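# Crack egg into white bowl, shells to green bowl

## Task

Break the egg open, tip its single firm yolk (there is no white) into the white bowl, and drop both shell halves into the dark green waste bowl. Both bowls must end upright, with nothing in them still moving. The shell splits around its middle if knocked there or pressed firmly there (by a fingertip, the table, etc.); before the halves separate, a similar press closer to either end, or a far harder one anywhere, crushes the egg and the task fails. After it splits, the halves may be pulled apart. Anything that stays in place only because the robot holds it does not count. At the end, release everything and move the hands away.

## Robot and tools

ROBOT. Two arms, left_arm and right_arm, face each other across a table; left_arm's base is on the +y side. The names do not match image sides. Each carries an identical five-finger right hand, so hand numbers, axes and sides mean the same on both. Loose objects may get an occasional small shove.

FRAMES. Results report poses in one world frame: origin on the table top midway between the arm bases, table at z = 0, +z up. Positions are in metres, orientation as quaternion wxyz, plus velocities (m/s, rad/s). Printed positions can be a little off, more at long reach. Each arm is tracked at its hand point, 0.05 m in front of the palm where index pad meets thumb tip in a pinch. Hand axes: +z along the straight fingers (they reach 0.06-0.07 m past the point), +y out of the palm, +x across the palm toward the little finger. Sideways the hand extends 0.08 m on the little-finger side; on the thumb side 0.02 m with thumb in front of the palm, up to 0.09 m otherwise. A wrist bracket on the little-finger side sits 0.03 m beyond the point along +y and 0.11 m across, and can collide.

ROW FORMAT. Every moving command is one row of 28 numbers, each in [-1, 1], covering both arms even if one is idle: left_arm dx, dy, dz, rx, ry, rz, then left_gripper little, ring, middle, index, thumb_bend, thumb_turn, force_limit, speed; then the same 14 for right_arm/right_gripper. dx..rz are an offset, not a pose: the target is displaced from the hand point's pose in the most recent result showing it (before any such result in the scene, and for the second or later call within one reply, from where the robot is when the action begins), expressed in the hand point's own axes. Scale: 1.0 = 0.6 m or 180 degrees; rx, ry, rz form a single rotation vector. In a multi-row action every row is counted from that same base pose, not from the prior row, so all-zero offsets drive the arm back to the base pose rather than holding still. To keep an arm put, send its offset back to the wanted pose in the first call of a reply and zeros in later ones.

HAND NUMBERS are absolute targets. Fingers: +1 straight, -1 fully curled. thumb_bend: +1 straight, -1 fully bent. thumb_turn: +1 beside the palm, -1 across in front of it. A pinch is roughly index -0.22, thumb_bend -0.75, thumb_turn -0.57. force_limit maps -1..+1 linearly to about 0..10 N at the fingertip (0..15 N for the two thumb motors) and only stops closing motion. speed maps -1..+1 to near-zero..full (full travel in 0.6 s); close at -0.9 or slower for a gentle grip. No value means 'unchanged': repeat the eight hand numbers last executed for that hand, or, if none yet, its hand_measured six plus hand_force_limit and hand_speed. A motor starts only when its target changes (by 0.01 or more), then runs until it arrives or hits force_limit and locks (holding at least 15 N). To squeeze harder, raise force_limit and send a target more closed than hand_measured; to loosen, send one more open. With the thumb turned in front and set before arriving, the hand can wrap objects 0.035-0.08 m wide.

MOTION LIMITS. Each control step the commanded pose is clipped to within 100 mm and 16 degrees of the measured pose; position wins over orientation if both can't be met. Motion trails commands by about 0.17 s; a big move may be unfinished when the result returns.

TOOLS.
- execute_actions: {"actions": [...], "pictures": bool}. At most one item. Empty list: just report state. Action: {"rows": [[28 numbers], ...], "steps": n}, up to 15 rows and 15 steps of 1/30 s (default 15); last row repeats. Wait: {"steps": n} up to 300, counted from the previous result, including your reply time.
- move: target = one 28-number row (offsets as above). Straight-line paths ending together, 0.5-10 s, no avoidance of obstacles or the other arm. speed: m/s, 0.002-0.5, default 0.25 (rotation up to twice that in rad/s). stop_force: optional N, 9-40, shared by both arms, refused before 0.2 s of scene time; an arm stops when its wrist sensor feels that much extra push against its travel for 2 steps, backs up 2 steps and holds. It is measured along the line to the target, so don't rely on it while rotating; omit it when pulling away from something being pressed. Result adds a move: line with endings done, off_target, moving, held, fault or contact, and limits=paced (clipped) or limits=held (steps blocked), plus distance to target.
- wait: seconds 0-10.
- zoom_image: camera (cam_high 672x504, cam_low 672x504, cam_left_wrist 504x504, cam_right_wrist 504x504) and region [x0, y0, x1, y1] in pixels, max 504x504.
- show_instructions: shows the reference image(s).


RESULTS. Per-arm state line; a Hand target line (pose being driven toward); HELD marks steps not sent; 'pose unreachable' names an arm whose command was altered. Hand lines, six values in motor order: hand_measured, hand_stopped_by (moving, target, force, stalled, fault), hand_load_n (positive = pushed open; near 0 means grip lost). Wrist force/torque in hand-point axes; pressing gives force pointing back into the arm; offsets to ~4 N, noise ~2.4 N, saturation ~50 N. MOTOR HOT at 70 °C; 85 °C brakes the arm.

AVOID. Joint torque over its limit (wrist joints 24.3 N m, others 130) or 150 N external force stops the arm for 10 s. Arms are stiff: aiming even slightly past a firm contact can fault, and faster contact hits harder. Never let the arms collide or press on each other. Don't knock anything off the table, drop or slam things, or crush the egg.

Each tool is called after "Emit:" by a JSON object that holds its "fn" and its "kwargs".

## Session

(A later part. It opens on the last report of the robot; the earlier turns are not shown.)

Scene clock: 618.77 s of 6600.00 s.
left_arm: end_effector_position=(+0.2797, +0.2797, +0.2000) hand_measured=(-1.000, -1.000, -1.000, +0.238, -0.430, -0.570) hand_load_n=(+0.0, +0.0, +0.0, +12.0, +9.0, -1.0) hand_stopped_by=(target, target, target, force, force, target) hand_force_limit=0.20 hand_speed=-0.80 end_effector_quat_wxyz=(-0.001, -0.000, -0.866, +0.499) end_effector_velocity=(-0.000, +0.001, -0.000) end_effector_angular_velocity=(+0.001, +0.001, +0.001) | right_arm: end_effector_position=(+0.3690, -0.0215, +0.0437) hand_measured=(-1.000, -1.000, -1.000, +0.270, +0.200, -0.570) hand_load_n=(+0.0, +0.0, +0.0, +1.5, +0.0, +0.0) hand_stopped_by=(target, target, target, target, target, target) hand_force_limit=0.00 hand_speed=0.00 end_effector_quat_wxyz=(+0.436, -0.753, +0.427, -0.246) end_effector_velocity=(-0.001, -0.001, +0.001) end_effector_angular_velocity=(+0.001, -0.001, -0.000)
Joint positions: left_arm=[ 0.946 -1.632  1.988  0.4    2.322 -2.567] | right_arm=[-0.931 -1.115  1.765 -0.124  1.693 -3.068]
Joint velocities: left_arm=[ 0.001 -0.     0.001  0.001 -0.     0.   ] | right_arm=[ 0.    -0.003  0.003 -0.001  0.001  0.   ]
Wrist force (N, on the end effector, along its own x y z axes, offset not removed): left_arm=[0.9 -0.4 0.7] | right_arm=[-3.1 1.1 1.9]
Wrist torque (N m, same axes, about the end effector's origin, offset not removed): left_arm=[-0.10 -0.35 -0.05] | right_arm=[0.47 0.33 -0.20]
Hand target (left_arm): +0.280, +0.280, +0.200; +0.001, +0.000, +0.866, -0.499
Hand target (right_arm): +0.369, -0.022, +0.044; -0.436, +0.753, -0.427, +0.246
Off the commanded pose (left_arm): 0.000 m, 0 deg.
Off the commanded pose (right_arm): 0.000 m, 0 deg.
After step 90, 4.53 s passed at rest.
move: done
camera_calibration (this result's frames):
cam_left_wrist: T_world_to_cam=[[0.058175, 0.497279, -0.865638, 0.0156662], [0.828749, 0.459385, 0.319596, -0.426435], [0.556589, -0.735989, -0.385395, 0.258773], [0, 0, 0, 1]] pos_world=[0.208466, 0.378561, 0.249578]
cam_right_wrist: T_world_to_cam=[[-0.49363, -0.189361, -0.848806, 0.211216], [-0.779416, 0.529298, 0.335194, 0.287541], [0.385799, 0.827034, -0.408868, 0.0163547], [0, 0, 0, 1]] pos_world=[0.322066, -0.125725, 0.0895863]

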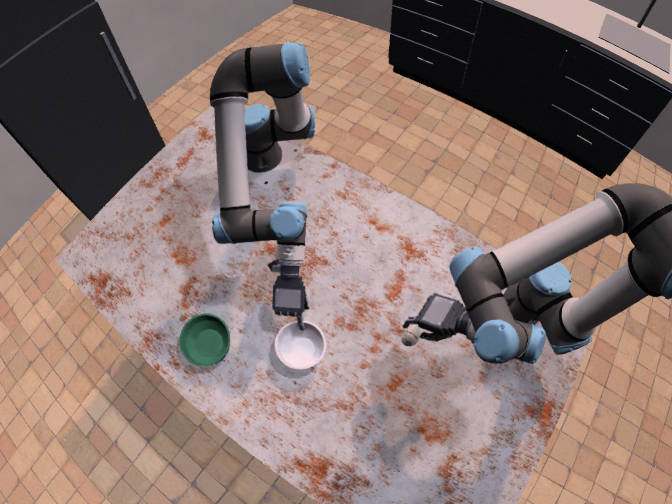

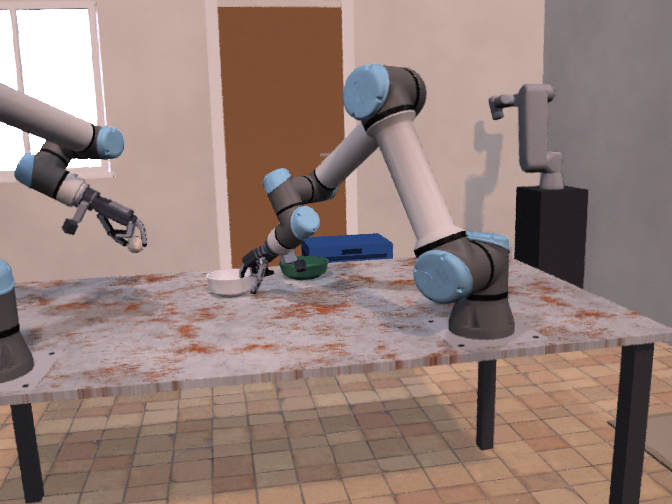

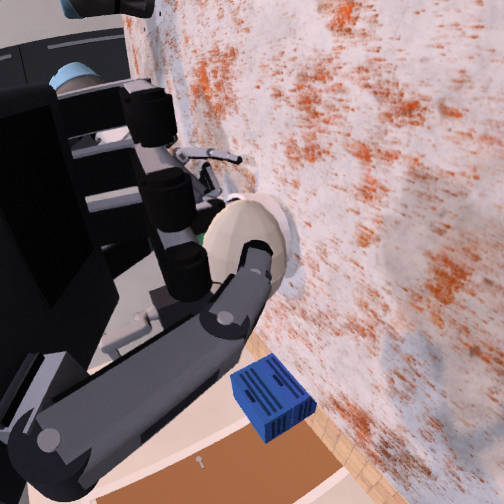

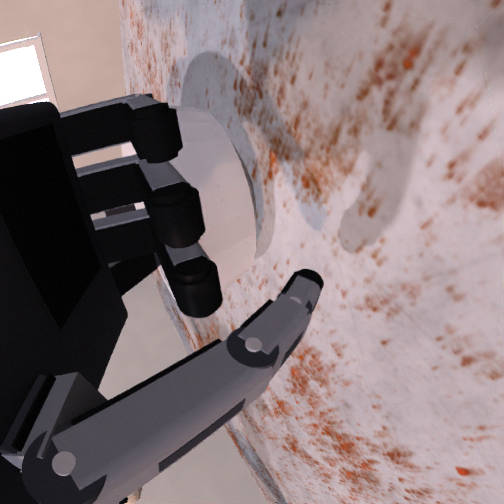

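Emit:
{"fn": "move", "kwargs": {"target": [0,0,0,0,0,0,-1,-1,-1,-0.1,-0.75,-0.57,0.2,-0.8, 0,-0.1366,-0.0635,0,0,0,-1,-1,-1,0.5,0.2,-0.57,0.0,0.5], "speed": 0.08}}

Emit:
{"fn": "zoom_image", "kwargs": {"camera": "cam_high", "region": [240,280,380,420]}}

Scene clock: 625.63 s of 6600.00 s.
left_arm: end_effector_position=(+0.2797, +0.2797, +0.2000) hand_measured=(-1.000, -1.000, -1.000, +0.238, -0.430, -0.570) hand_load_n=(+0.0, +0.0, +0.0, +12.0, +9.0, -1.0) hand_stopped_by=(target, target, target, force, force, target) hand_force_limit=0.20 hand_speed=-0.80 end_effector_quat_wxyz=(-0.001, -0.000, -0.866, +0.499) end_effector_velocity=(+0.000, -0.001, +0.000) end_effector_angular_velocity=(-0.001, -0.002, -0.002) | right_arm: end_effector_position=(+0.3757, -0.0176, +0.1336) hand_measured=(-1.000, -1.000, -1.000, +0.500, +0.200, -0.570) hand_load_n=(+0.0, +0.0, +0.0, +0.0, +0.0, +0.0) hand_stopped_by=(target, target, target, target, target, target) hand_force_limit=0.00 hand_speed=0.50 end_effector_quat_wxyz=(+0.436, -0.753, +0.427, -0.246) end_effector_velocity=(+0.000, +0.001, +0.002) end_effector_angular_velocity=(+0.001, -0.000, +0.000)
Joint positions: left_arm=[ 0.946 -1.632  1.988  0.4    2.322 -2.567] | right_arm=[-0.934 -1.21   1.64   0.095  1.691 -3.07 ]
Joint velocities: left_arm=[-0.002 -0.    -0.001 -0.     0.     0.001] | right_arm=[ 0.    -0.    -0.004  0.004 -0.     0.   ]
Wrist force (N, on the end effector, along its own x y z axes, offset not removed): left_arm=[0.1 -0.2 -1.0] | right_arm=[-2.0 0.9 0.4]
Wrist torque (N m, same axes, about the end effector's origin, offset not removed): left_arm=[-0.09 -0.12 -0.08] | right_arm=[0.27 0.24 -0.22]
Hand target (left_arm): +0.280, +0.280, +0.200; +0.001, +0.000, +0.866, -0.499
Hand target (right_arm): +0.376, -0.018, +0.134; -0.436, +0.753, -0.427, +0.246
Off the commanded pose (left_arm): 0.000 m, 0 deg.
Off the commanded pose (right_arm): 0.000 m, 0 deg.
After step 90, 2.33 s passed at rest.
move: done
camera_calibration (this result's frames):
cam_left_wrist: T_world_to_cam=[[0.0581751, 0.497279, -0.865638, 0.0156662], [0.828749, 0.459384, 0.319596, -0.426435], [0.556589, -0.735989, -0.385394, 0.258773], [0, 0, 0, 1]] pos_world=[0.208466, 0.378561, 0.249578]
cam_right_wrist: T_world_to_cam=[[-0.493619, -0.189352, -0.848814, 0.291551], [-0.779421, 0.529292, 0.335191, 0.26059], [0.385801, 0.827041, -0.408853, 0.0472928], [0, 0, 0, 1]] pos_world=[0.328779, -0.121836, 0.179461]

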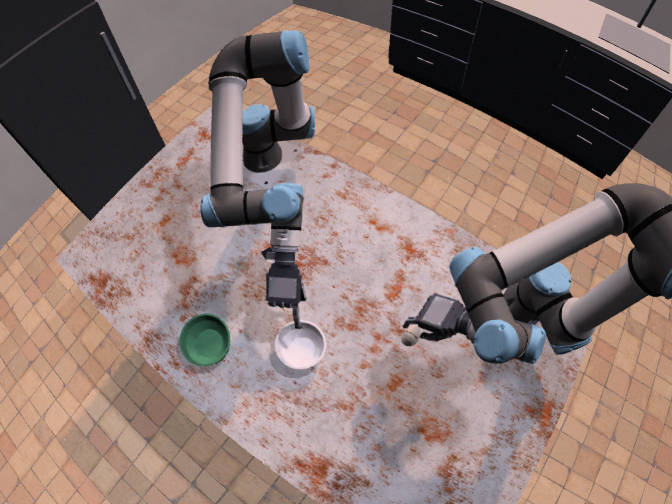

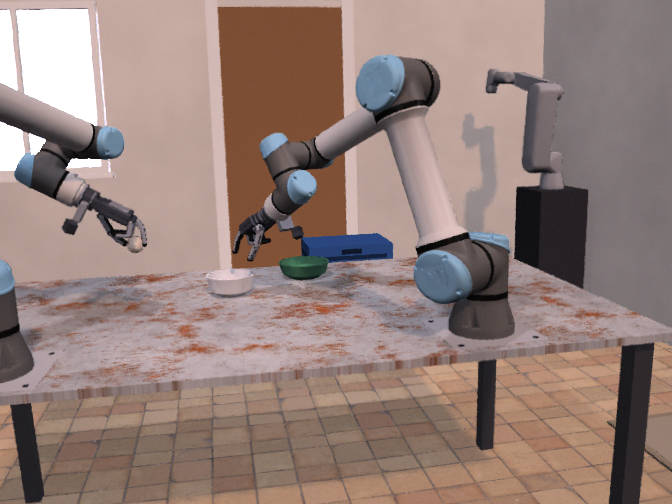

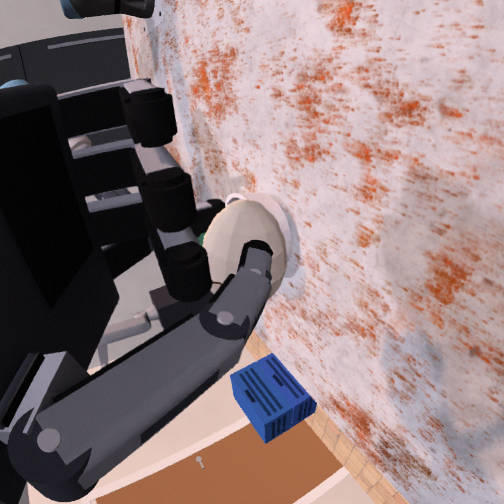

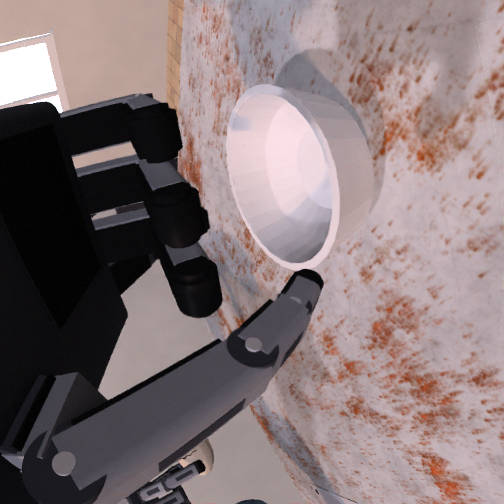

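Region (240, 280, 380, 420) of cam_high's 672x504 image, scaled by 3.600, with more detail than that image has.

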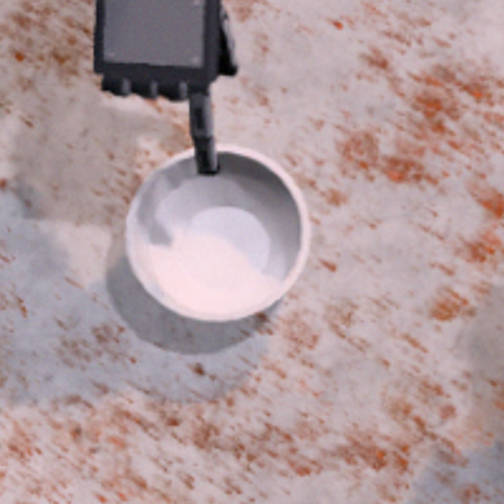

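Emit:
{"fn": "move", "kwargs": {"target": [-0.2388,-0.0494,0.4289,0,0,0,-1,-1,-1,-0.1,-0.75,-0.57,0.2,-0.8, 0.103,-0.0657,0.2257,0,-0.2839,-0.1639,-1,-1,-1,0.5,-0.22,-0.57,0.0,0.5], "speed": 0.12}}

Emit:
{"fn": "zoom_image", "kwargs": {"camera": "cam_high", "region": [230,270,400,420]}}

Emit:
{"fn": "zoom_image", "kwargs": {"camera": "cam_low", "region": [150,190,310,310]}}

Scene clock: 658.70 s of 6600.00 s.
left_arm: end_effector_position=(+0.4233, +0.0423, +0.0968) hand_measured=(-1.000, -1.000, -1.000, +0.238, -0.430, -0.570) hand_load_n=(+0.0, +0.0, +0.0, +12.0, +9.0, -1.0) hand_stopped_by=(target, target, target, force, force, target) hand_force_limit=0.20 hand_speed=-0.80 end_effector_quat_wxyz=(-0.001, -0.000, -0.866, +0.499) end_effector_velocity=(+0.000, -0.001, -0.001) end_effector_angular_velocity=(+0.001, +0.000, -0.001) | right_arm: end_effector_position=(+0.5250, +0.0005, +0.1005) hand_measured=(-1.000, -1.000, -1.000, +0.500, -0.220, -0.570) hand_load_n=(+0.0, +0.0, +0.0, +0.0, +0.0, +0.0) hand_stopped_by=(target, target, target, target, target, target) hand_force_limit=0.00 hand_speed=0.50 end_effector_quat_wxyz=(-0.501, +0.865, -0.000, +0.000) end_effector_velocity=(+0.001, +0.000, -0.001) end_effector_angular_velocity=(-0.005, +0.006, +0.011)
Joint positions: left_arm=[ 0.757 -1.015  1.465  0.207  2.178 -2.725] | right_arm=[-1.284 -0.506  0.614  0.947  0.609 -4.108]
Joint velocities: left_arm=[-0.     0.002 -0.003  0.001 -0.     0.   ] | right_arm=[ 0.     0.023 -0.04   0.04  -0.003 -0.02 ]
Wrist force (N, on the end effector, along its own x y z axes, offset not removed): left_arm=[0.2 -1.5 -0.1] | right_arm=[-1.7 0.9 1.5]
Wrist torque (N m, same axes, about the end effector's origin, offset not removed): left_arm=[-0.32 -0.19 -0.15] | right_arm=[0.19 0.12 -0.17]
Hand target (left_arm): +0.423, +0.042, +0.097; +0.001, +0.000, +0.866, -0.499
Hand target (right_arm): +0.525, +0.001, +0.100; -0.501, +0.866, +0.000, +0.000
Off the commanded pose (left_arm): 0.000 m, 0 deg.
Off the commanded pose (right_arm): 0.001 m, 0 deg.
After step 90, 25.33 s passed at rest.
move: done
camera_calibration (this result's frames):
cam_left_wrist: T_world_to_cam=[[0.0581202, 0.497298, -0.865631, 0.0360425], [0.828794, 0.459344, 0.319536, -0.403432], [0.556527, -0.736001, -0.385461, -0.0355837], [0, 0, 0, 1]] pos_world=[0.352071, 0.1412, 0.146395]
cam_right_wrist: T_world_to_cam=[[-0.0899067, -0.520431, -0.849157, 0.12882], [-0.856314, -0.394981, 0.33274, 0.419519], [-0.508569, 0.757061, -0.410141, 0.430894], [0, 0, 0, 1]] pos_world=[0.589961, -0.0934691, 0.146526]

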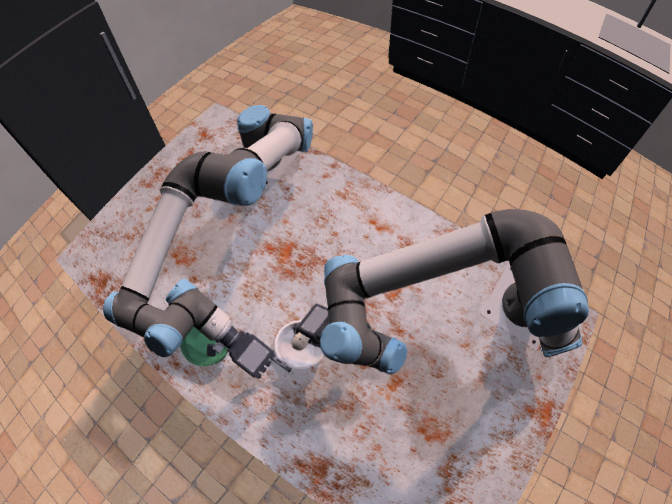

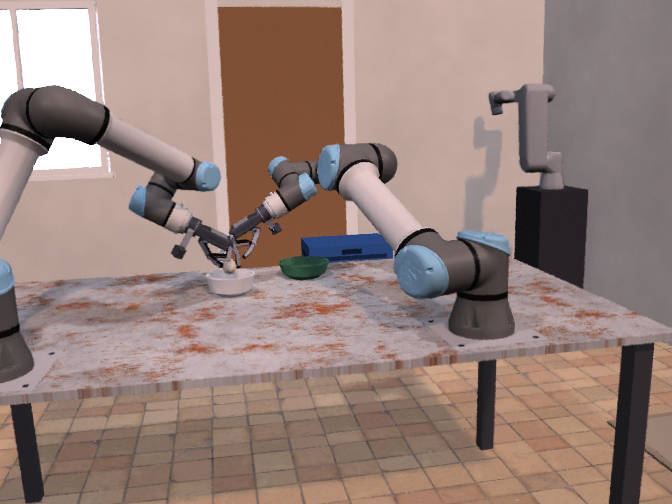

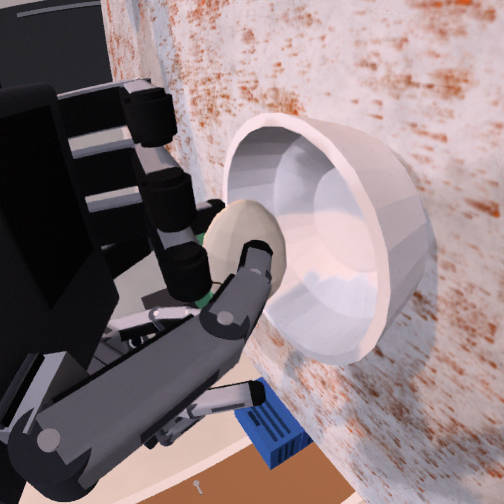

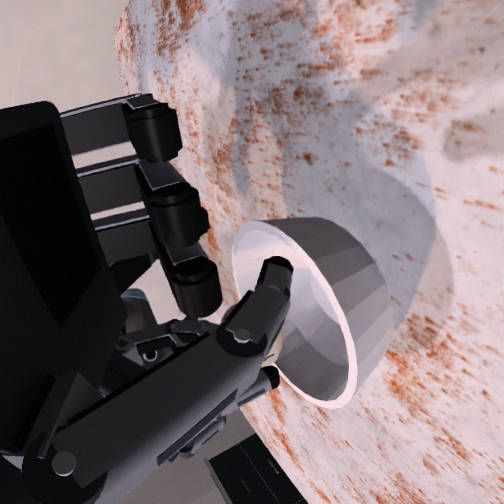

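Region (230, 270, 400, 420) of cam_high's 672x504 image, scaled by 2.965, with more detail than that image has; it fills the top 445 rows of this view, and the rest is white.

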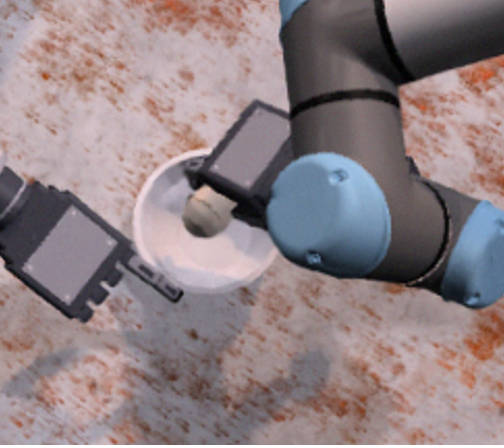

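Region (150, 190, 310, 310) of cam_low's 672x504 image, scaled by 3.150, with more detail than that image has; it fills the top 378 rows of this view, and the rest is white.

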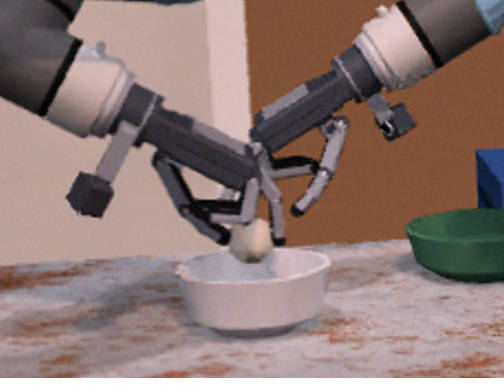

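Emit:
{"fn": "move", "kwargs": {"target": [0,0,0,0,0,0,-1,-1,-1,-0.1,-0.75,-0.57,0.2,-0.8, -0.09,0.004,0.002,0,0,0,-1,-1,-1,0.5,-0.22,-0.57,0.0,0.5], "speed": 0.03, "stop_force": 9}}

Emit:
{"fn": "zoom_image", "kwargs": {"camera": "cam_high", "region": [250,290,370,400]}}

Emit:
{"fn": "zoom_image", "kwargs": {"camera": "cam_low", "region": [180,210,290,300]}}

Scene clock: 672.17 s of 6600.00 s.
left_arm: end_effector_position=(+0.4233, +0.0423, +0.0968) hand_measured=(-1.000, -1.000, -1.000, +0.238, -0.430, -0.570) hand_load_n=(+0.0, +0.0, +0.0, +12.0, +9.0, -1.0) hand_stopped_by=(target, target, target, force, force, target) hand_force_limit=0.20 hand_speed=-0.80 end_effector_quat_wxyz=(-0.001, -0.000, -0.866, +0.499) end_effector_velocity=(+0.000, +0.000, -0.000) end_effector_angular_velocity=(+0.000, +0.001, +0.000) | right_arm: end_effector_position=(+0.4710, +0.0003, +0.0976) hand_measured=(-1.000, -1.000, -1.000, +0.500, -0.220, -0.570) hand_load_n=(+0.0, +0.0, +0.0, +0.0, +0.0, +0.0) hand_stopped_by=(target, target, target, target, target, target) hand_force_limit=0.00 hand_speed=0.50 end_effector_quat_wxyz=(-0.501, +0.865, -0.000, +0.000) end_effector_velocity=(-0.001, +0.000, -0.000) end_effector_angular_velocity=(+0.000, -0.000, -0.001)
Joint positions: left_arm=[ 0.757 -1.015  1.465  0.207  2.178 -2.725] | right_arm=[-1.257 -0.669  0.926  0.765  0.623 -4.067]
Joint velocities: left_arm=[ 0.    -0.     0.    -0.    -0.    -0.001] | right_arm=[ 0.001 -0.004  0.007 -0.006  0.     0.003]
Wrist force (N, on the end effector, along its own x y z axes, offset not removed): left_arm=[0.7 0.8 2.0] | right_arm=[-2.2 2.7 1.2]
Wrist torque (N m, same axes, about the end effector's origin, offset not removed): left_arm=[-0.01 -0.46 -0.13] | right_arm=[0.47 0.23 -0.18]
Hand target (left_arm): +0.423, +0.042, +0.097; +0.001, +0.000, +0.866, -0.499
Hand target (right_arm): +0.471, +0.000, +0.098; -0.501, +0.865, -0.000, +0.000
Off the commanded pose (left_arm): 0.000 m, 0 deg.
Off the commanded pose (right_arm): 0.000 m, 0 deg.
After step 90, 8.33 s passed at rest.
move: done
camera_calibration (this result's frames):
cam_left_wrist: T_world_to_cam=[[0.0581242, 0.497302, -0.865628, 0.0360447], [0.828801, 0.459331, 0.319536, -0.403422], [0.556516, -0.736007, -0.385466, -0.0355802], [0, 0, 0, 1]] pos_world=[0.352063, 0.141192, 0.146394]
cam_right_wrist: T_world_to_cam=[[-0.0899132, -0.520466, -0.849135, 0.121465], [-0.856283, -0.395009, 0.332786, 0.374131], [-0.50862, 0.757022, -0.41015, 0.402469], [0, 0, 0, 1]] pos_world=[0.535987, -0.093674, 0.143707]

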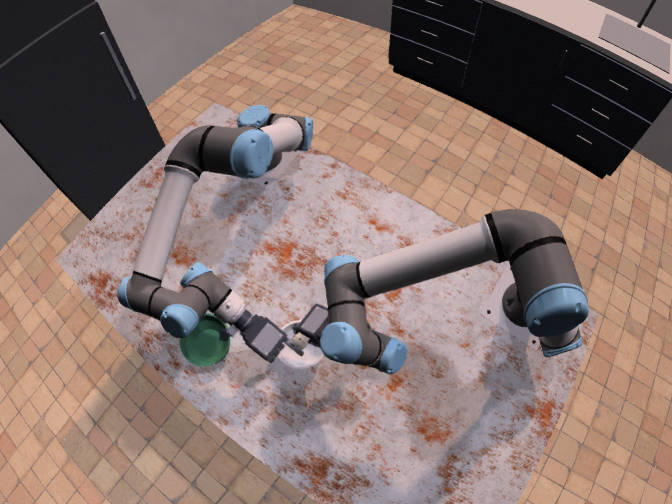

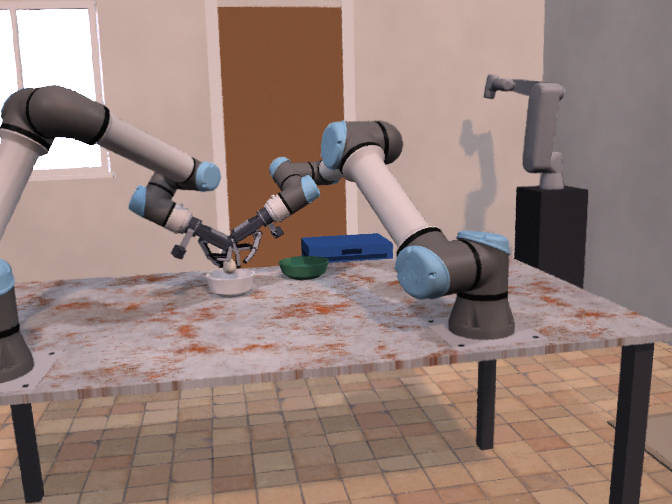

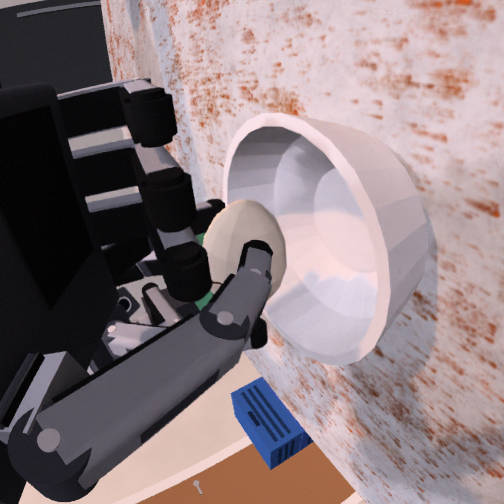

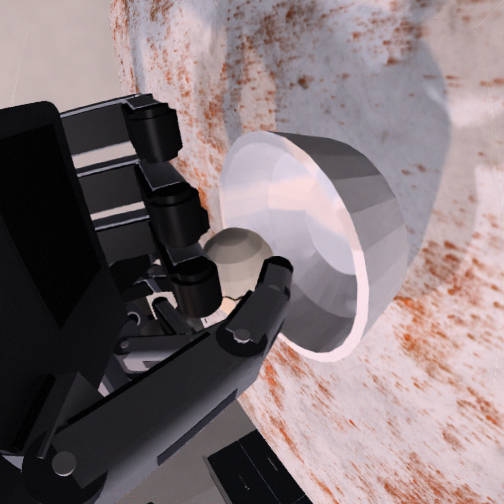

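Region (250, 290, 370, 400) of cam_high's 672x504 image, scaled by 4.200, with more detail than that image has; it fills the top 462 rows of this view, and the rest is white.

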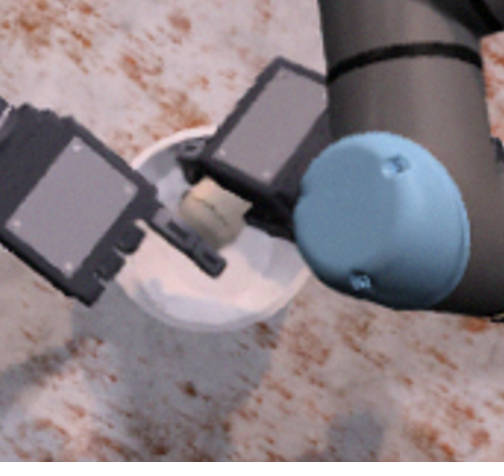

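Region (180, 210, 290, 300) of cam_low's 672x504 image, scaled by 4.582, with more detail than that image has; it fills the top 412 rows of this view, and the rest is white.

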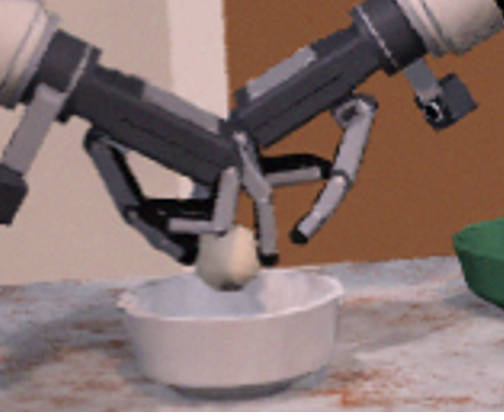

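Emit:
{"fn": "move", "kwargs": {"target": [0,0,0,0,0,0,-1,-1,-1,-0.1,-0.75,-0.57,0.2,-0.8, -0.0175,0,0,0,0,0,-1,-1,-1,0.5,-0.22,-0.57,0.0,0.5], "speed": 0.02, "stop_force": 9}}

Emit:
{"fn": "execute_actions", "kwargs": {"actions": [{"rows": [[0,0,0,0,0,0,-1,-1,-1,-0.1,-0.75,-0.57,0.2,-0.8, 0,0,0,0,0,0,-1,-1,-1,0.0,-0.7,-0.57,-0.6,-0.6]], "steps": 15}], "pictures": false}}

Emit:
{"fn": "wait", "kwargs": {"seconds": 1.5}}

Scene clock: 688.93 s of 6600.00 s.
left_arm: end_effector_position=(+0.4233, +0.0423, +0.0968) hand_measured=(-1.000, -1.000, -1.000, +0.238, -0.430, -0.570) hand_load_n=(+0.0, +0.0, +0.0, +13.0, +7.5, -4.0) hand_stopped_by=(target, target, target, force, force, target) hand_force_limit=0.20 hand_speed=-0.80 end_effector_quat_wxyz=(-0.001, -0.000, -0.866, +0.499) end_effector_velocity=(+0.000, +0.001, -0.000) end_effector_angular_velocity=(+0.001, +0.000, +0.001) | right_arm: end_effector_position=(+0.4607, +0.0003, +0.0976) hand_measured=(-1.000, -1.000, -1.000, +0.500, -0.220, -0.570) hand_load_n=(+0.0, +0.0, +0.0, +2.0, +0.0, +0.0) hand_stopped_by=(target, target, target, target, target, target) hand_force_limit=0.00 hand_speed=0.50 end_effector_quat_wxyz=(-0.501, +0.865, -0.000, +0.000) end_effector_velocity=(-0.002, -0.000, -0.002) end_effector_angular_velocity=(-0.001, +0.002, -0.001)
Joint positions: left_arm=[ 0.757 -1.015  1.465  0.207  2.178 -2.725] | right_arm=[-1.251 -0.695  0.973  0.737  0.627 -4.059]
Joint velocities: left_arm=[ 0.001  0.     0.001  0.001 -0.     0.001] | right_arm=[ 0.001 -0.003  0.01  -0.006  0.001  0.002]
Wrist force (N, on the end effector, along its own x y z axes, offset not removed): left_arm=[7.1 -1.6 3.6] | right_arm=[2.7 -0.3 2.5]
Wrist torque (N m, same axes, about the end effector's origin, offset not removed): left_arm=[-0.23 -0.63 -0.06] | right_arm=[0.29 0.48 -0.05]
Hand target (left_arm): +0.423, +0.042, +0.097; +0.001, +0.000, +0.866, -0.499
Hand target (right_arm): +0.461, +0.000, +0.098; -0.501, +0.865, -0.000, +0.000
Off the commanded pose (left_arm): 0.000 m, 0 deg.
Off the commanded pose (right_arm): 0.000 m, 0 deg.
After step 90, 13.00 s passed at rest.
move: done
camera_calibration (this result's frames):
cam_left_wrist: T_world_to_cam=[[0.0581099, 0.497287, -0.865638, 0.036048], [0.828821, 0.459317, 0.319504, -0.403425], [0.556487, -0.736026, -0.385471, -0.0355588], [0, 0, 0, 1]] pos_world=[0.352061, 0.141202, 0.146394]
cam_right_wrist: T_world_to_cam=[[-0.0898774, -0.520504, -0.849116, 0.120487], [-0.856288, -0.395008, 0.332775, 0.365287], [-0.508618, 0.756997, -0.410199, 0.397223], [0, 0, 0, 1]] pos_world=[0.525655, -0.093691, 0.14369]

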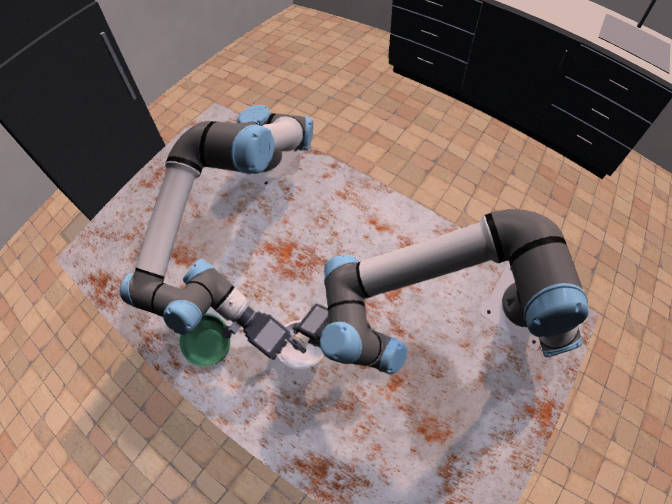

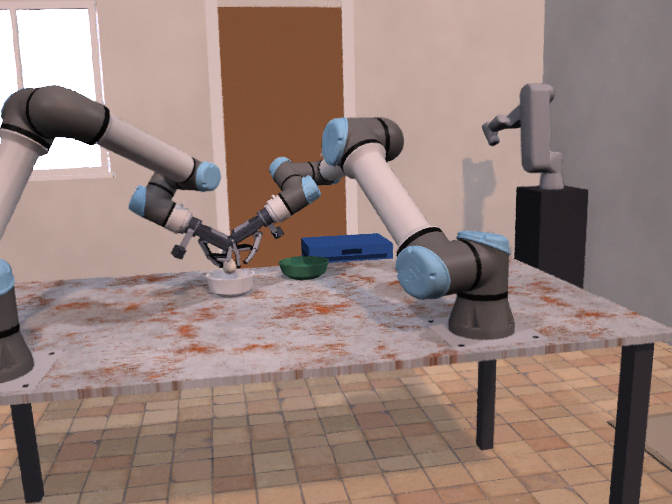

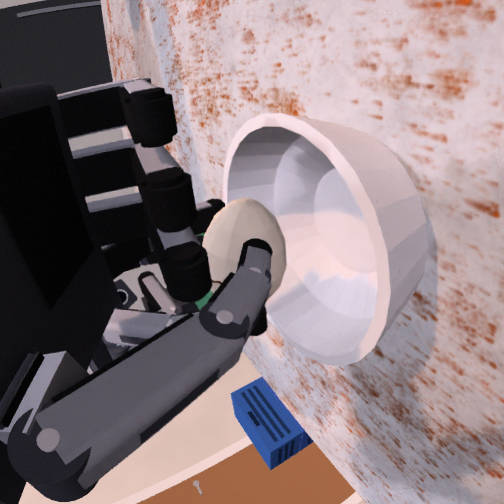

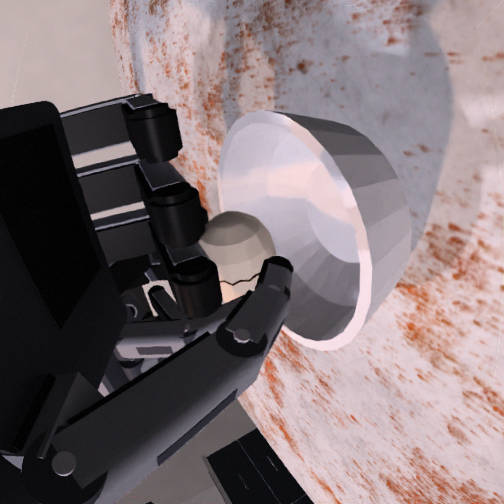

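Scene clock: 689.43 s of 6600.00 s.
left_arm: end_effector_position=(+0.4233, +0.0423, +0.0968) hand_measured=(-1.000, -1.000, -1.000, +0.238, -0.430, -0.570) hand_load_n=(+0.0, +0.0, +0.0, +13.0, +7.5, -4.0) hand_stopped_by=(target, target, target, force, force, target) hand_force_limit=0.20 hand_speed=-0.80 end_effector_quat_wxyz=(-0.001, -0.000, -0.866, +0.499) end_effector_velocity=(-0.000, -0.001, +0.000) end_effector_angular_velocity=(-0.001, -0.001, -0.001) | right_arm: end_effector_position=(+0.4607, +0.0003, +0.0977) hand_measured=(-1.000, -1.000, -1.000, +0.500, -0.386, -0.570) hand_load_n=(+0.0, +0.0, +0.0, +2.0, +0.0, +0.0) hand_stopped_by=(target, target, target, force, moving, target) hand_force_limit=-0.60 hand_speed=-0.60 end_effector_quat_wxyz=(-0.501, +0.865, -0.000, +0.000) end_effector_velocity=(+0.000, -0.000, +0.000) end_effector_angular_velocity=(+0.000, -0.001, -0.000)
Joint positions: left_arm=[ 0.757 -1.015  1.465  0.207  2.178 -2.725] | right_arm=[-1.251 -0.695  0.973  0.737  0.627 -4.059]
Joint velocities: left_arm=[-0.001  0.    -0.    -0.001  0.    -0.   ] | right_arm=[-0.     0.    -0.001 -0.    -0.    -0.   ]
Wrist force (N, on the end effector, along its own x y z axes, offset not removed): left_arm=[4.8 -0.8 2.8] | right_arm=[2.7 -2.0 2.6]
Wrist torque (N m, same axes, about the end effector's origin, offset not removed): left_arm=[-0.11 -0.09 -0.12] | right_arm=[0.03 0.50 -0.14]
Hand target (left_arm): +0.423, +0.042, +0.097; +0.001, +0.000, +0.866, -0.499
Hand target (right_arm): +0.461, +0.000, +0.098; -0.501, +0.865, -0.000, +0.000
Off the commanded pose (left_arm): 0.000 m, 0 deg.
Off the commanded pose (right_arm): 0.000 m, 0 deg.
Steps of this call (steps 1 to 15: all 15 steps of this action). Readings (end_effector_position | what the end effector reports):
1: left_arm (+0.4233, +0.0423, +0.0968) | right_arm (+0.4606, +0.0003, +0.0976) | left_arm hand_measured=(-1.000, -1.000, -1.000, +0.238, -0.430, -0.570) hand_load_n=(+0.0, +0.0, +0.0, +13.0, +7.5, -4.0) hand_stopped_by=(target, target, target, force, force, target) hand_force_limit=0.20 hand_speed=-0.80 | right_arm hand_measured=(-1.000, -1.000, -1.000, +0.500, -0.220, -0.570) hand_load_n=(+0.0, +0.0, +0.0, +2.0, +0.0, +0.0) hand_stopped_by=(target, target, target, force, moving, target) hand_force_limit=-0.60 hand_speed=-0.60
2: left_arm (+0.4233, +0.0423, +0.0968) | right_arm (+0.4606, +0.0003, +0.0976) | left_arm hand_measured=(-1.000, -1.000, -1.000, +0.238, -0.430, -0.570) hand_load_n=(+0.0, +0.0, +0.0, +13.0, +7.5, -4.0) hand_stopped_by=(target, target, target, force, force, target) hand_force_limit=0.20 hand_speed=-0.80 | right_arm hand_measured=(-1.000, -1.000, -1.000, +0.500, -0.220, -0.570) hand_load_n=(+0.0, +0.0, +0.0, +2.0, +0.0, +0.0) hand_stopped_by=(target, target, target, force, moving, target) hand_force_limit=-0.60 hand_speed=-0.60
4: left_arm (+0.4233, +0.0423, +0.0968) | right_arm (+0.4606, +0.0003, +0.0976) | left_arm hand_measured=(-1.000, -1.000, -1.000, +0.238, -0.430, -0.570) hand_load_n=(+0.0, +0.0, +0.0, +13.0, +7.5, -4.0) hand_stopped_by=(target, target, target, force, force, target) hand_force_limit=0.20 hand_speed=-0.80 | right_arm hand_measured=(-1.000, -1.000, -1.000, +0.500, -0.232, -0.570) hand_load_n=(+0.0, +0.0, +0.0, +2.0, +0.0, +0.0) hand_stopped_by=(target, target, target, force, moving, target) hand_force_limit=-0.60 hand_speed=-0.60
8: left_arm (+0.4233, +0.0423, +0.0968) | right_arm (+0.4606, +0.0002, +0.0976) | left_arm hand_measured=(-1.000, -1.000, -1.000, +0.238, -0.430, -0.570) hand_load_n=(+0.0, +0.0, +0.0, +13.0, +7.5, -4.5) hand_stopped_by=(target, target, target, force, force, target) hand_force_limit=0.20 hand_speed=-0.80 | right_arm hand_measured=(-1.000, -1.000, -1.000, +0.500, -0.288, -0.570) hand_load_n=(+0.0, +0.0, +0.0, +2.0, +0.0, +0.0) hand_stopped_by=(target, target, target, force, moving, target) hand_force_limit=-0.60 hand_speed=-0.60
15: the state above

Scene clock: 690.93 s of 6600.00 s.
left_arm: end_effector_position=(+0.4233, +0.0423, +0.0968) hand_measured=(-1.000, -1.000, -1.000, +0.238, -0.430, -0.570) hand_load_n=(+0.0, +0.0, +0.0, +13.0, +7.5, -4.0) hand_stopped_by=(target, target, target, force, force, target) hand_force_limit=0.20 hand_speed=-0.80 end_effector_quat_wxyz=(-0.001, -0.000, -0.866, +0.499) end_effector_velocity=(+0.001, -0.001, +0.001) end_effector_angular_velocity=(-0.003, -0.004, -0.001) | right_arm: end_effector_position=(+0.4607, +0.0003, +0.0976) hand_measured=(-1.000, -1.000, -1.000, +0.500, -0.700, -0.570) hand_load_n=(+0.0, +0.0, +0.0, +2.0, +0.0, +0.0) hand_stopped_by=(target, target, target, force, target, target) hand_force_limit=-0.60 hand_speed=-0.60 end_effector_quat_wxyz=(-0.501, +0.865, -0.000, +0.000) end_effector_velocity=(-0.000, +0.000, +0.000) end_effector_angular_velocity=(+0.000, +0.001, -0.001)
Joint positions: left_arm=[ 0.757 -1.015  1.465  0.207  2.178 -2.725] | right_arm=[-1.251 -0.695  0.973  0.737  0.627 -4.059]
Joint velocities: left_arm=[-0.001  0.    -0.001 -0.003 -0.     0.001] | right_arm=[ 0.    -0.    -0.    -0.    -0.     0.002]
Wrist force (N, on the end effector, along its own x y z axes, offset not removed): left_arm=[5.1 0.2 3.2] | right_arm=[3.7 -0.4 1.9]
Wrist torque (N m, same axes, about the end effector's origin, offset not removed): left_arm=[-0.04 -0.14 -0.05] | right_arm=[0.38 0.34 0.07]
Hand target (left_arm): +0.423, +0.042, +0.097; +0.001, +0.000, +0.866, -0.499
Hand target (right_arm): +0.461, +0.000, +0.098; -0.501, +0.865, -0.000, +0.000
Off the commanded pose (left_arm): 0.000 m, 0 deg.
Off the commanded pose (right_arm): 0.000 m, 0 deg.
Steps of this call (steps 1 to 45: nothing new was sent). Readings (end_effector_position | what the end effector reports):
1: left_arm (+0.4233, +0.0423, +0.0968) | right_arm (+0.4607, +0.0003, +0.0977) | left_arm hand_measured=(-1.000, -1.000, -1.000, +0.238, -0.430, -0.570) hand_load_n=(+0.0, +0.0, +0.0, +13.0, +7.5, -4.0) hand_stopped_by=(target, target, target, force, force, target) hand_force_limit=0.20 hand_speed=-0.80 | right_arm hand_measured=(-1.000, -1.000, -1.000, +0.500, -0.400, -0.570) hand_load_n=(+0.0, +0.0, +0.0, +2.0, +0.0, +0.0) hand_stopped_by=(target, target, target, force, moving, target) hand_force_limit=-0.60 hand_speed=-0.60
2: left_arm (+0.4233, +0.0423, +0.0968) | right_arm (+0.4607, +0.0003, +0.0976) | left_arm hand_measured=(-1.000, -1.000, -1.000, +0.238, -0.430, -0.570) hand_load_n=(+0.0, +0.0, +0.0, +13.0, +7.5, -4.0) hand_stopped_by=(target, target, target, force, force, target) hand_force_limit=0.20 hand_speed=-0.80 | right_arm hand_measured=(-1.000, -1.000, -1.000, +0.500, -0.416, -0.570) hand_load_n=(+0.0, +0.0, +0.0, +2.0, +0.0, +0.0) hand_stopped_by=(target, target, target, force, moving, target) hand_force_limit=-0.60 hand_speed=-0.60
4: left_arm (+0.4233, +0.0423, +0.0968) | right_arm (+0.4607, +0.0003, +0.0976) | left_arm hand_measured=(-1.000, -1.000, -1.000, +0.238, -0.430, -0.570) hand_load_n=(+0.0, +0.0, +0.0, +13.0, +7.5, -4.0) hand_stopped_by=(target, target, target, force, force, target) hand_force_limit=0.20 hand_speed=-0.80 | right_arm hand_measured=(-1.000, -1.000, -1.000, +0.500, -0.444, -0.570) hand_load_n=(+0.0, +0.0, +0.0, +2.0, +0.0, +0.0) hand_stopped_by=(target, target, target, force, moving, target) hand_force_limit=-0.60 hand_speed=-0.60
8: left_arm (+0.4233, +0.0423, +0.0968) | right_arm (+0.4607, +0.0003, +0.0976) | left_arm hand_measured=(-1.000, -1.000, -1.000, +0.238, -0.430, -0.570) hand_load_n=(+0.0, +0.0, +0.0, +13.0, +7.5, -4.0) hand_stopped_by=(target, target, target, force, force, target) hand_force_limit=0.20 hand_speed=-0.80 | right_arm hand_measured=(-1.000, -1.000, -1.000, +0.500, -0.500, -0.570) hand_load_n=(+0.0, +0.0, +0.0, +2.0, +0.0, +0.0) hand_stopped_by=(target, target, target, force, moving, target) hand_force_limit=-0.60 hand_speed=-0.60
45: the state above
camera_calibration (this result's frames):
cam_left_wrist: T_world_to_cam=[[0.0581099, 0.497287, -0.865638, 0.036048], [0.828822, 0.459316, 0.319504, -0.403425], [0.556487, -0.736026, -0.385471, -0.0355587], [0, 0, 0, 1]] pos_world=[0.352061, 0.141201, 0.146394]
cam_right_wrist: T_world_to_cam=[[-0.0898622, -0.520517, -0.84911, 0.120483], [-0.856282, -0.395022, 0.332775, 0.365279], [-0.508632, 0.756981, -0.410211, 0.397213], [0, 0, 0, 1]] pos_world=[0.525643, -0.0936761, 0.143689]

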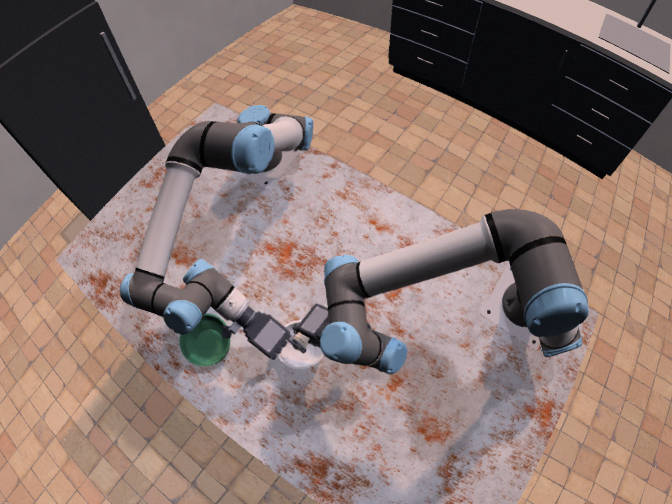

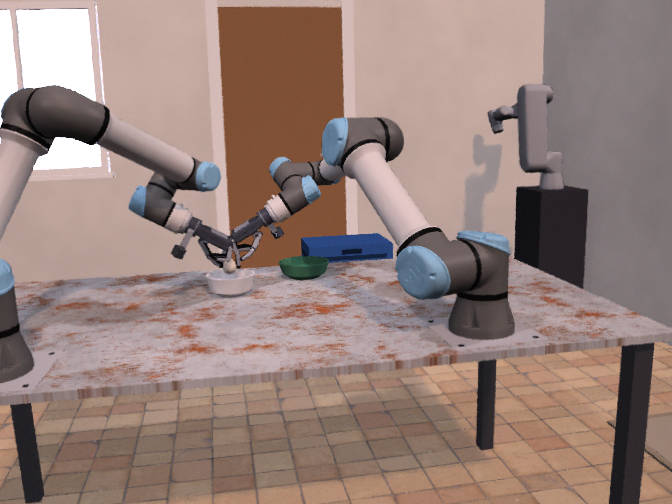

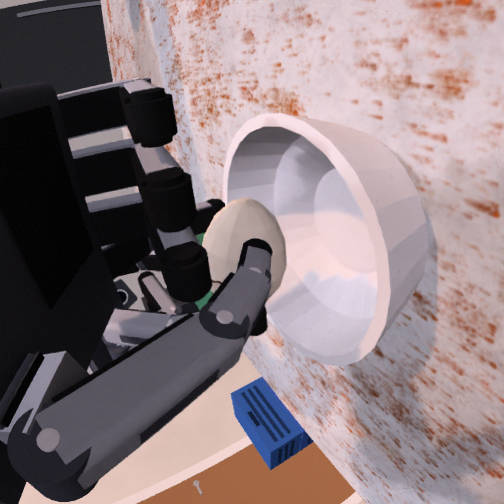

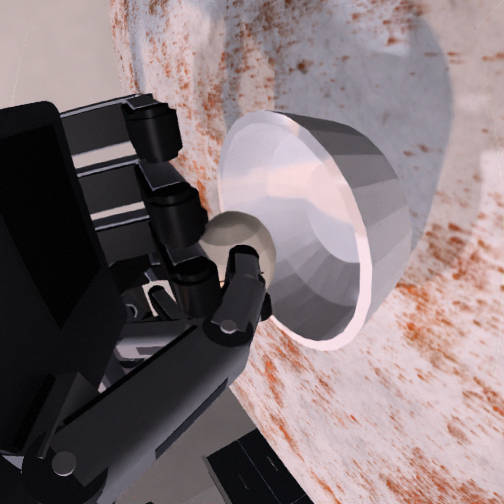

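Emit:
{"fn": "zoom_image", "kwargs": {"camera": "cam_high", "region": [260,300,350,380]}}

Emit:
{"fn": "zoom_image", "kwargs": {"camera": "cam_low", "region": [190,215,280,290]}}

Region (260, 300, 350, 380) of cam_high's 672x504 image, scaled by 5.600, with more detail than that image has.

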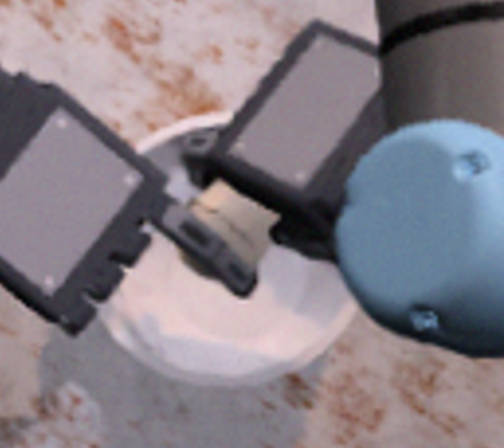

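Region (190, 215, 280, 290) of cam_low's 672x504 image, scaled by 5.600, with more detail than that image has.

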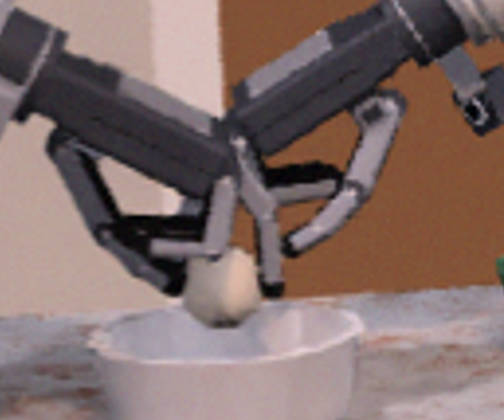

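Emit:
{"fn": "move", "kwargs": {"target": [0,0,0,0,0,0,-1,-1,-1,-0.1,-0.75,-0.57,0.2,-0.8, 0.0133,-0.0033,0.0167,0,0,0,-1,-1,-1,0.5,-0.2,-0.57,0.0,0.8], "speed": 0.012}}

Emit:
{"fn": "zoom_image", "kwargs": {"camera": "cam_low", "region": [190,215,280,290]}}

Scene clock: 722.77 s of 6600.00 s.
left_arm: end_effector_position=(+0.4233, +0.0423, +0.0968) hand_measured=(-1.000, -1.000, -1.000, +0.238, -0.430, -0.570) hand_load_n=(+0.0, +0.0, +0.0, +12.0, +9.0, -1.0) hand_stopped_by=(target, target, target, force, force, target) hand_force_limit=0.20 hand_speed=-0.80 end_effector_quat_wxyz=(-0.001, -0.000, -0.866, +0.499) end_effector_velocity=(+0.000, -0.000, -0.000) end_effector_angular_velocity=(-0.001, -0.002, -0.000) | right_arm: end_effector_position=(+0.4686, +0.0098, +0.0944) hand_measured=(-1.000, -1.000, -1.000, +0.500, -0.200, -0.570) hand_load_n=(+0.0, +0.0, +0.0, +0.0, +0.0, +0.0) hand_stopped_by=(target, target, target, target, target, target) hand_force_limit=0.00 hand_speed=0.80 end_effector_quat_wxyz=(-0.501, +0.865, -0.000, +0.000) end_effector_velocity=(+0.001, +0.001, -0.001) end_effector_angular_velocity=(-0.000, +0.003, -0.001)
Joint positions: left_arm=[ 0.757 -1.015  1.465  0.207  2.178 -2.725] | right_arm=[-1.241 -0.661  0.916  0.749  0.632 -4.045]
Joint velocities: left_arm=[ 0.     0.     0.    -0.002 -0.     0.001] | right_arm=[ 0.001  0.006 -0.009  0.003  0.     0.003]
Wrist force (N, on the end effector, along its own x y z axes, offset not removed): left_arm=[-0.7 -2.1 0.6] | right_arm=[-2.3 1.3 2.1]
Wrist torque (N m, same axes, about the end effector's origin, offset not removed): left_arm=[-0.42 -0.15 -0.27] | right_arm=[0.23 0.19 -0.19]
Hand target (left_arm): +0.423, +0.042, +0.097; +0.001, +0.000, +0.866, -0.499
Hand target (right_arm): +0.469, +0.010, +0.094; -0.501, +0.865, -0.000, +0.000
Off the commanded pose (left_arm): 0.000 m, 0 deg.
Off the commanded pose (right_arm): 0.000 m, 0 deg.
After step 90, 27.53 s passed at rest.
move: done
camera_calibration (this result's frames):
cam_left_wrist: T_world_to_cam=[[0.0581113, 0.497286, -0.865638, 0.0360488], [0.828821, 0.459317, 0.319505, -0.403426], [0.556488, -0.736026, -0.385469, -0.0355587], [0, 0, 0, 1]] pos_world=[0.352061, 0.141202, 0.146395]
cam_right_wrist: T_world_to_cam=[[-0.0898512, -0.52049, -0.849127, 0.123455], [-0.856306, -0.395002, 0.332736, 0.376923], [-0.508593, 0.75701, -0.410207, 0.39265], [0, 0, 0, 1]] pos_world=[0.533553, -0.0840973, 0.140481]

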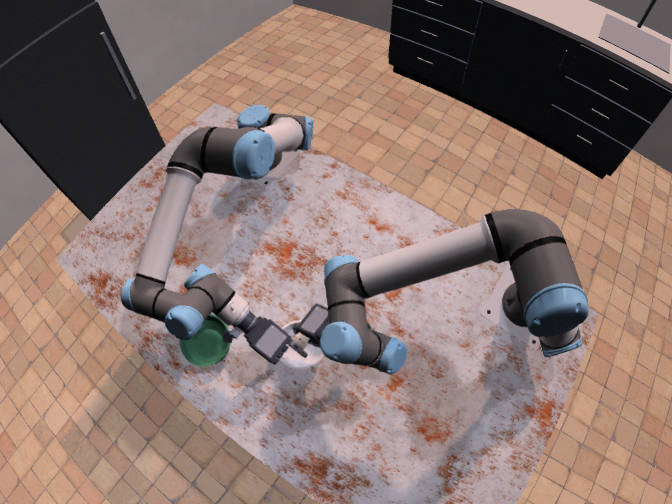

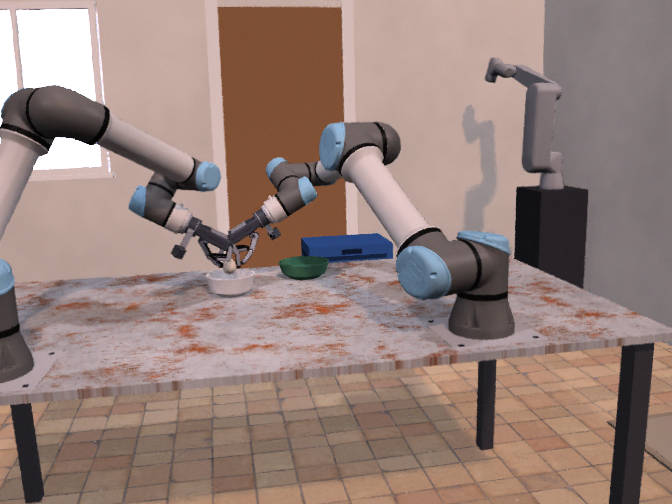

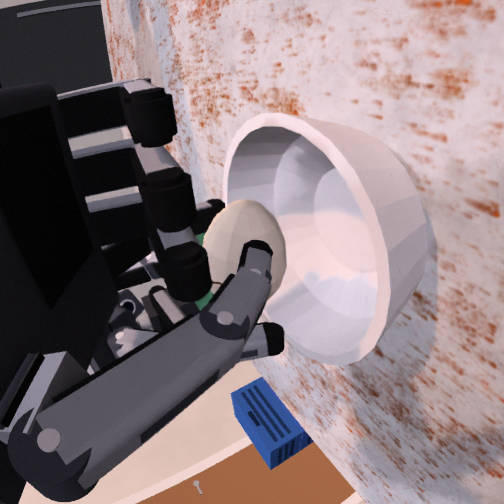

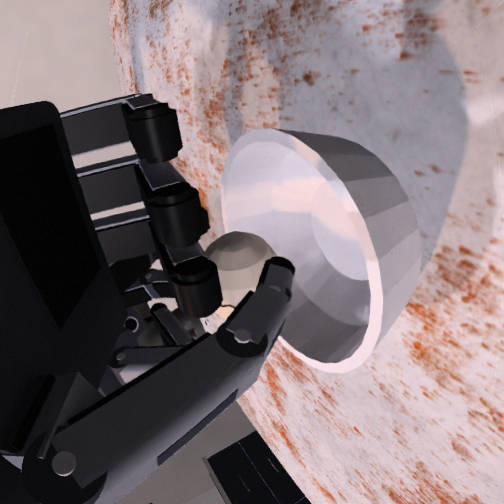

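Region (190, 215, 280, 290) of cam_low's 672x504 image, scaled by 5.600, with more detail than that image has.

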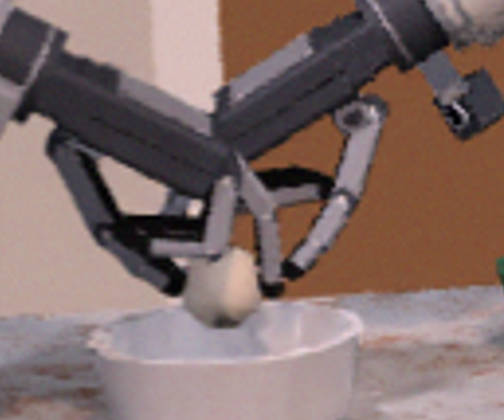

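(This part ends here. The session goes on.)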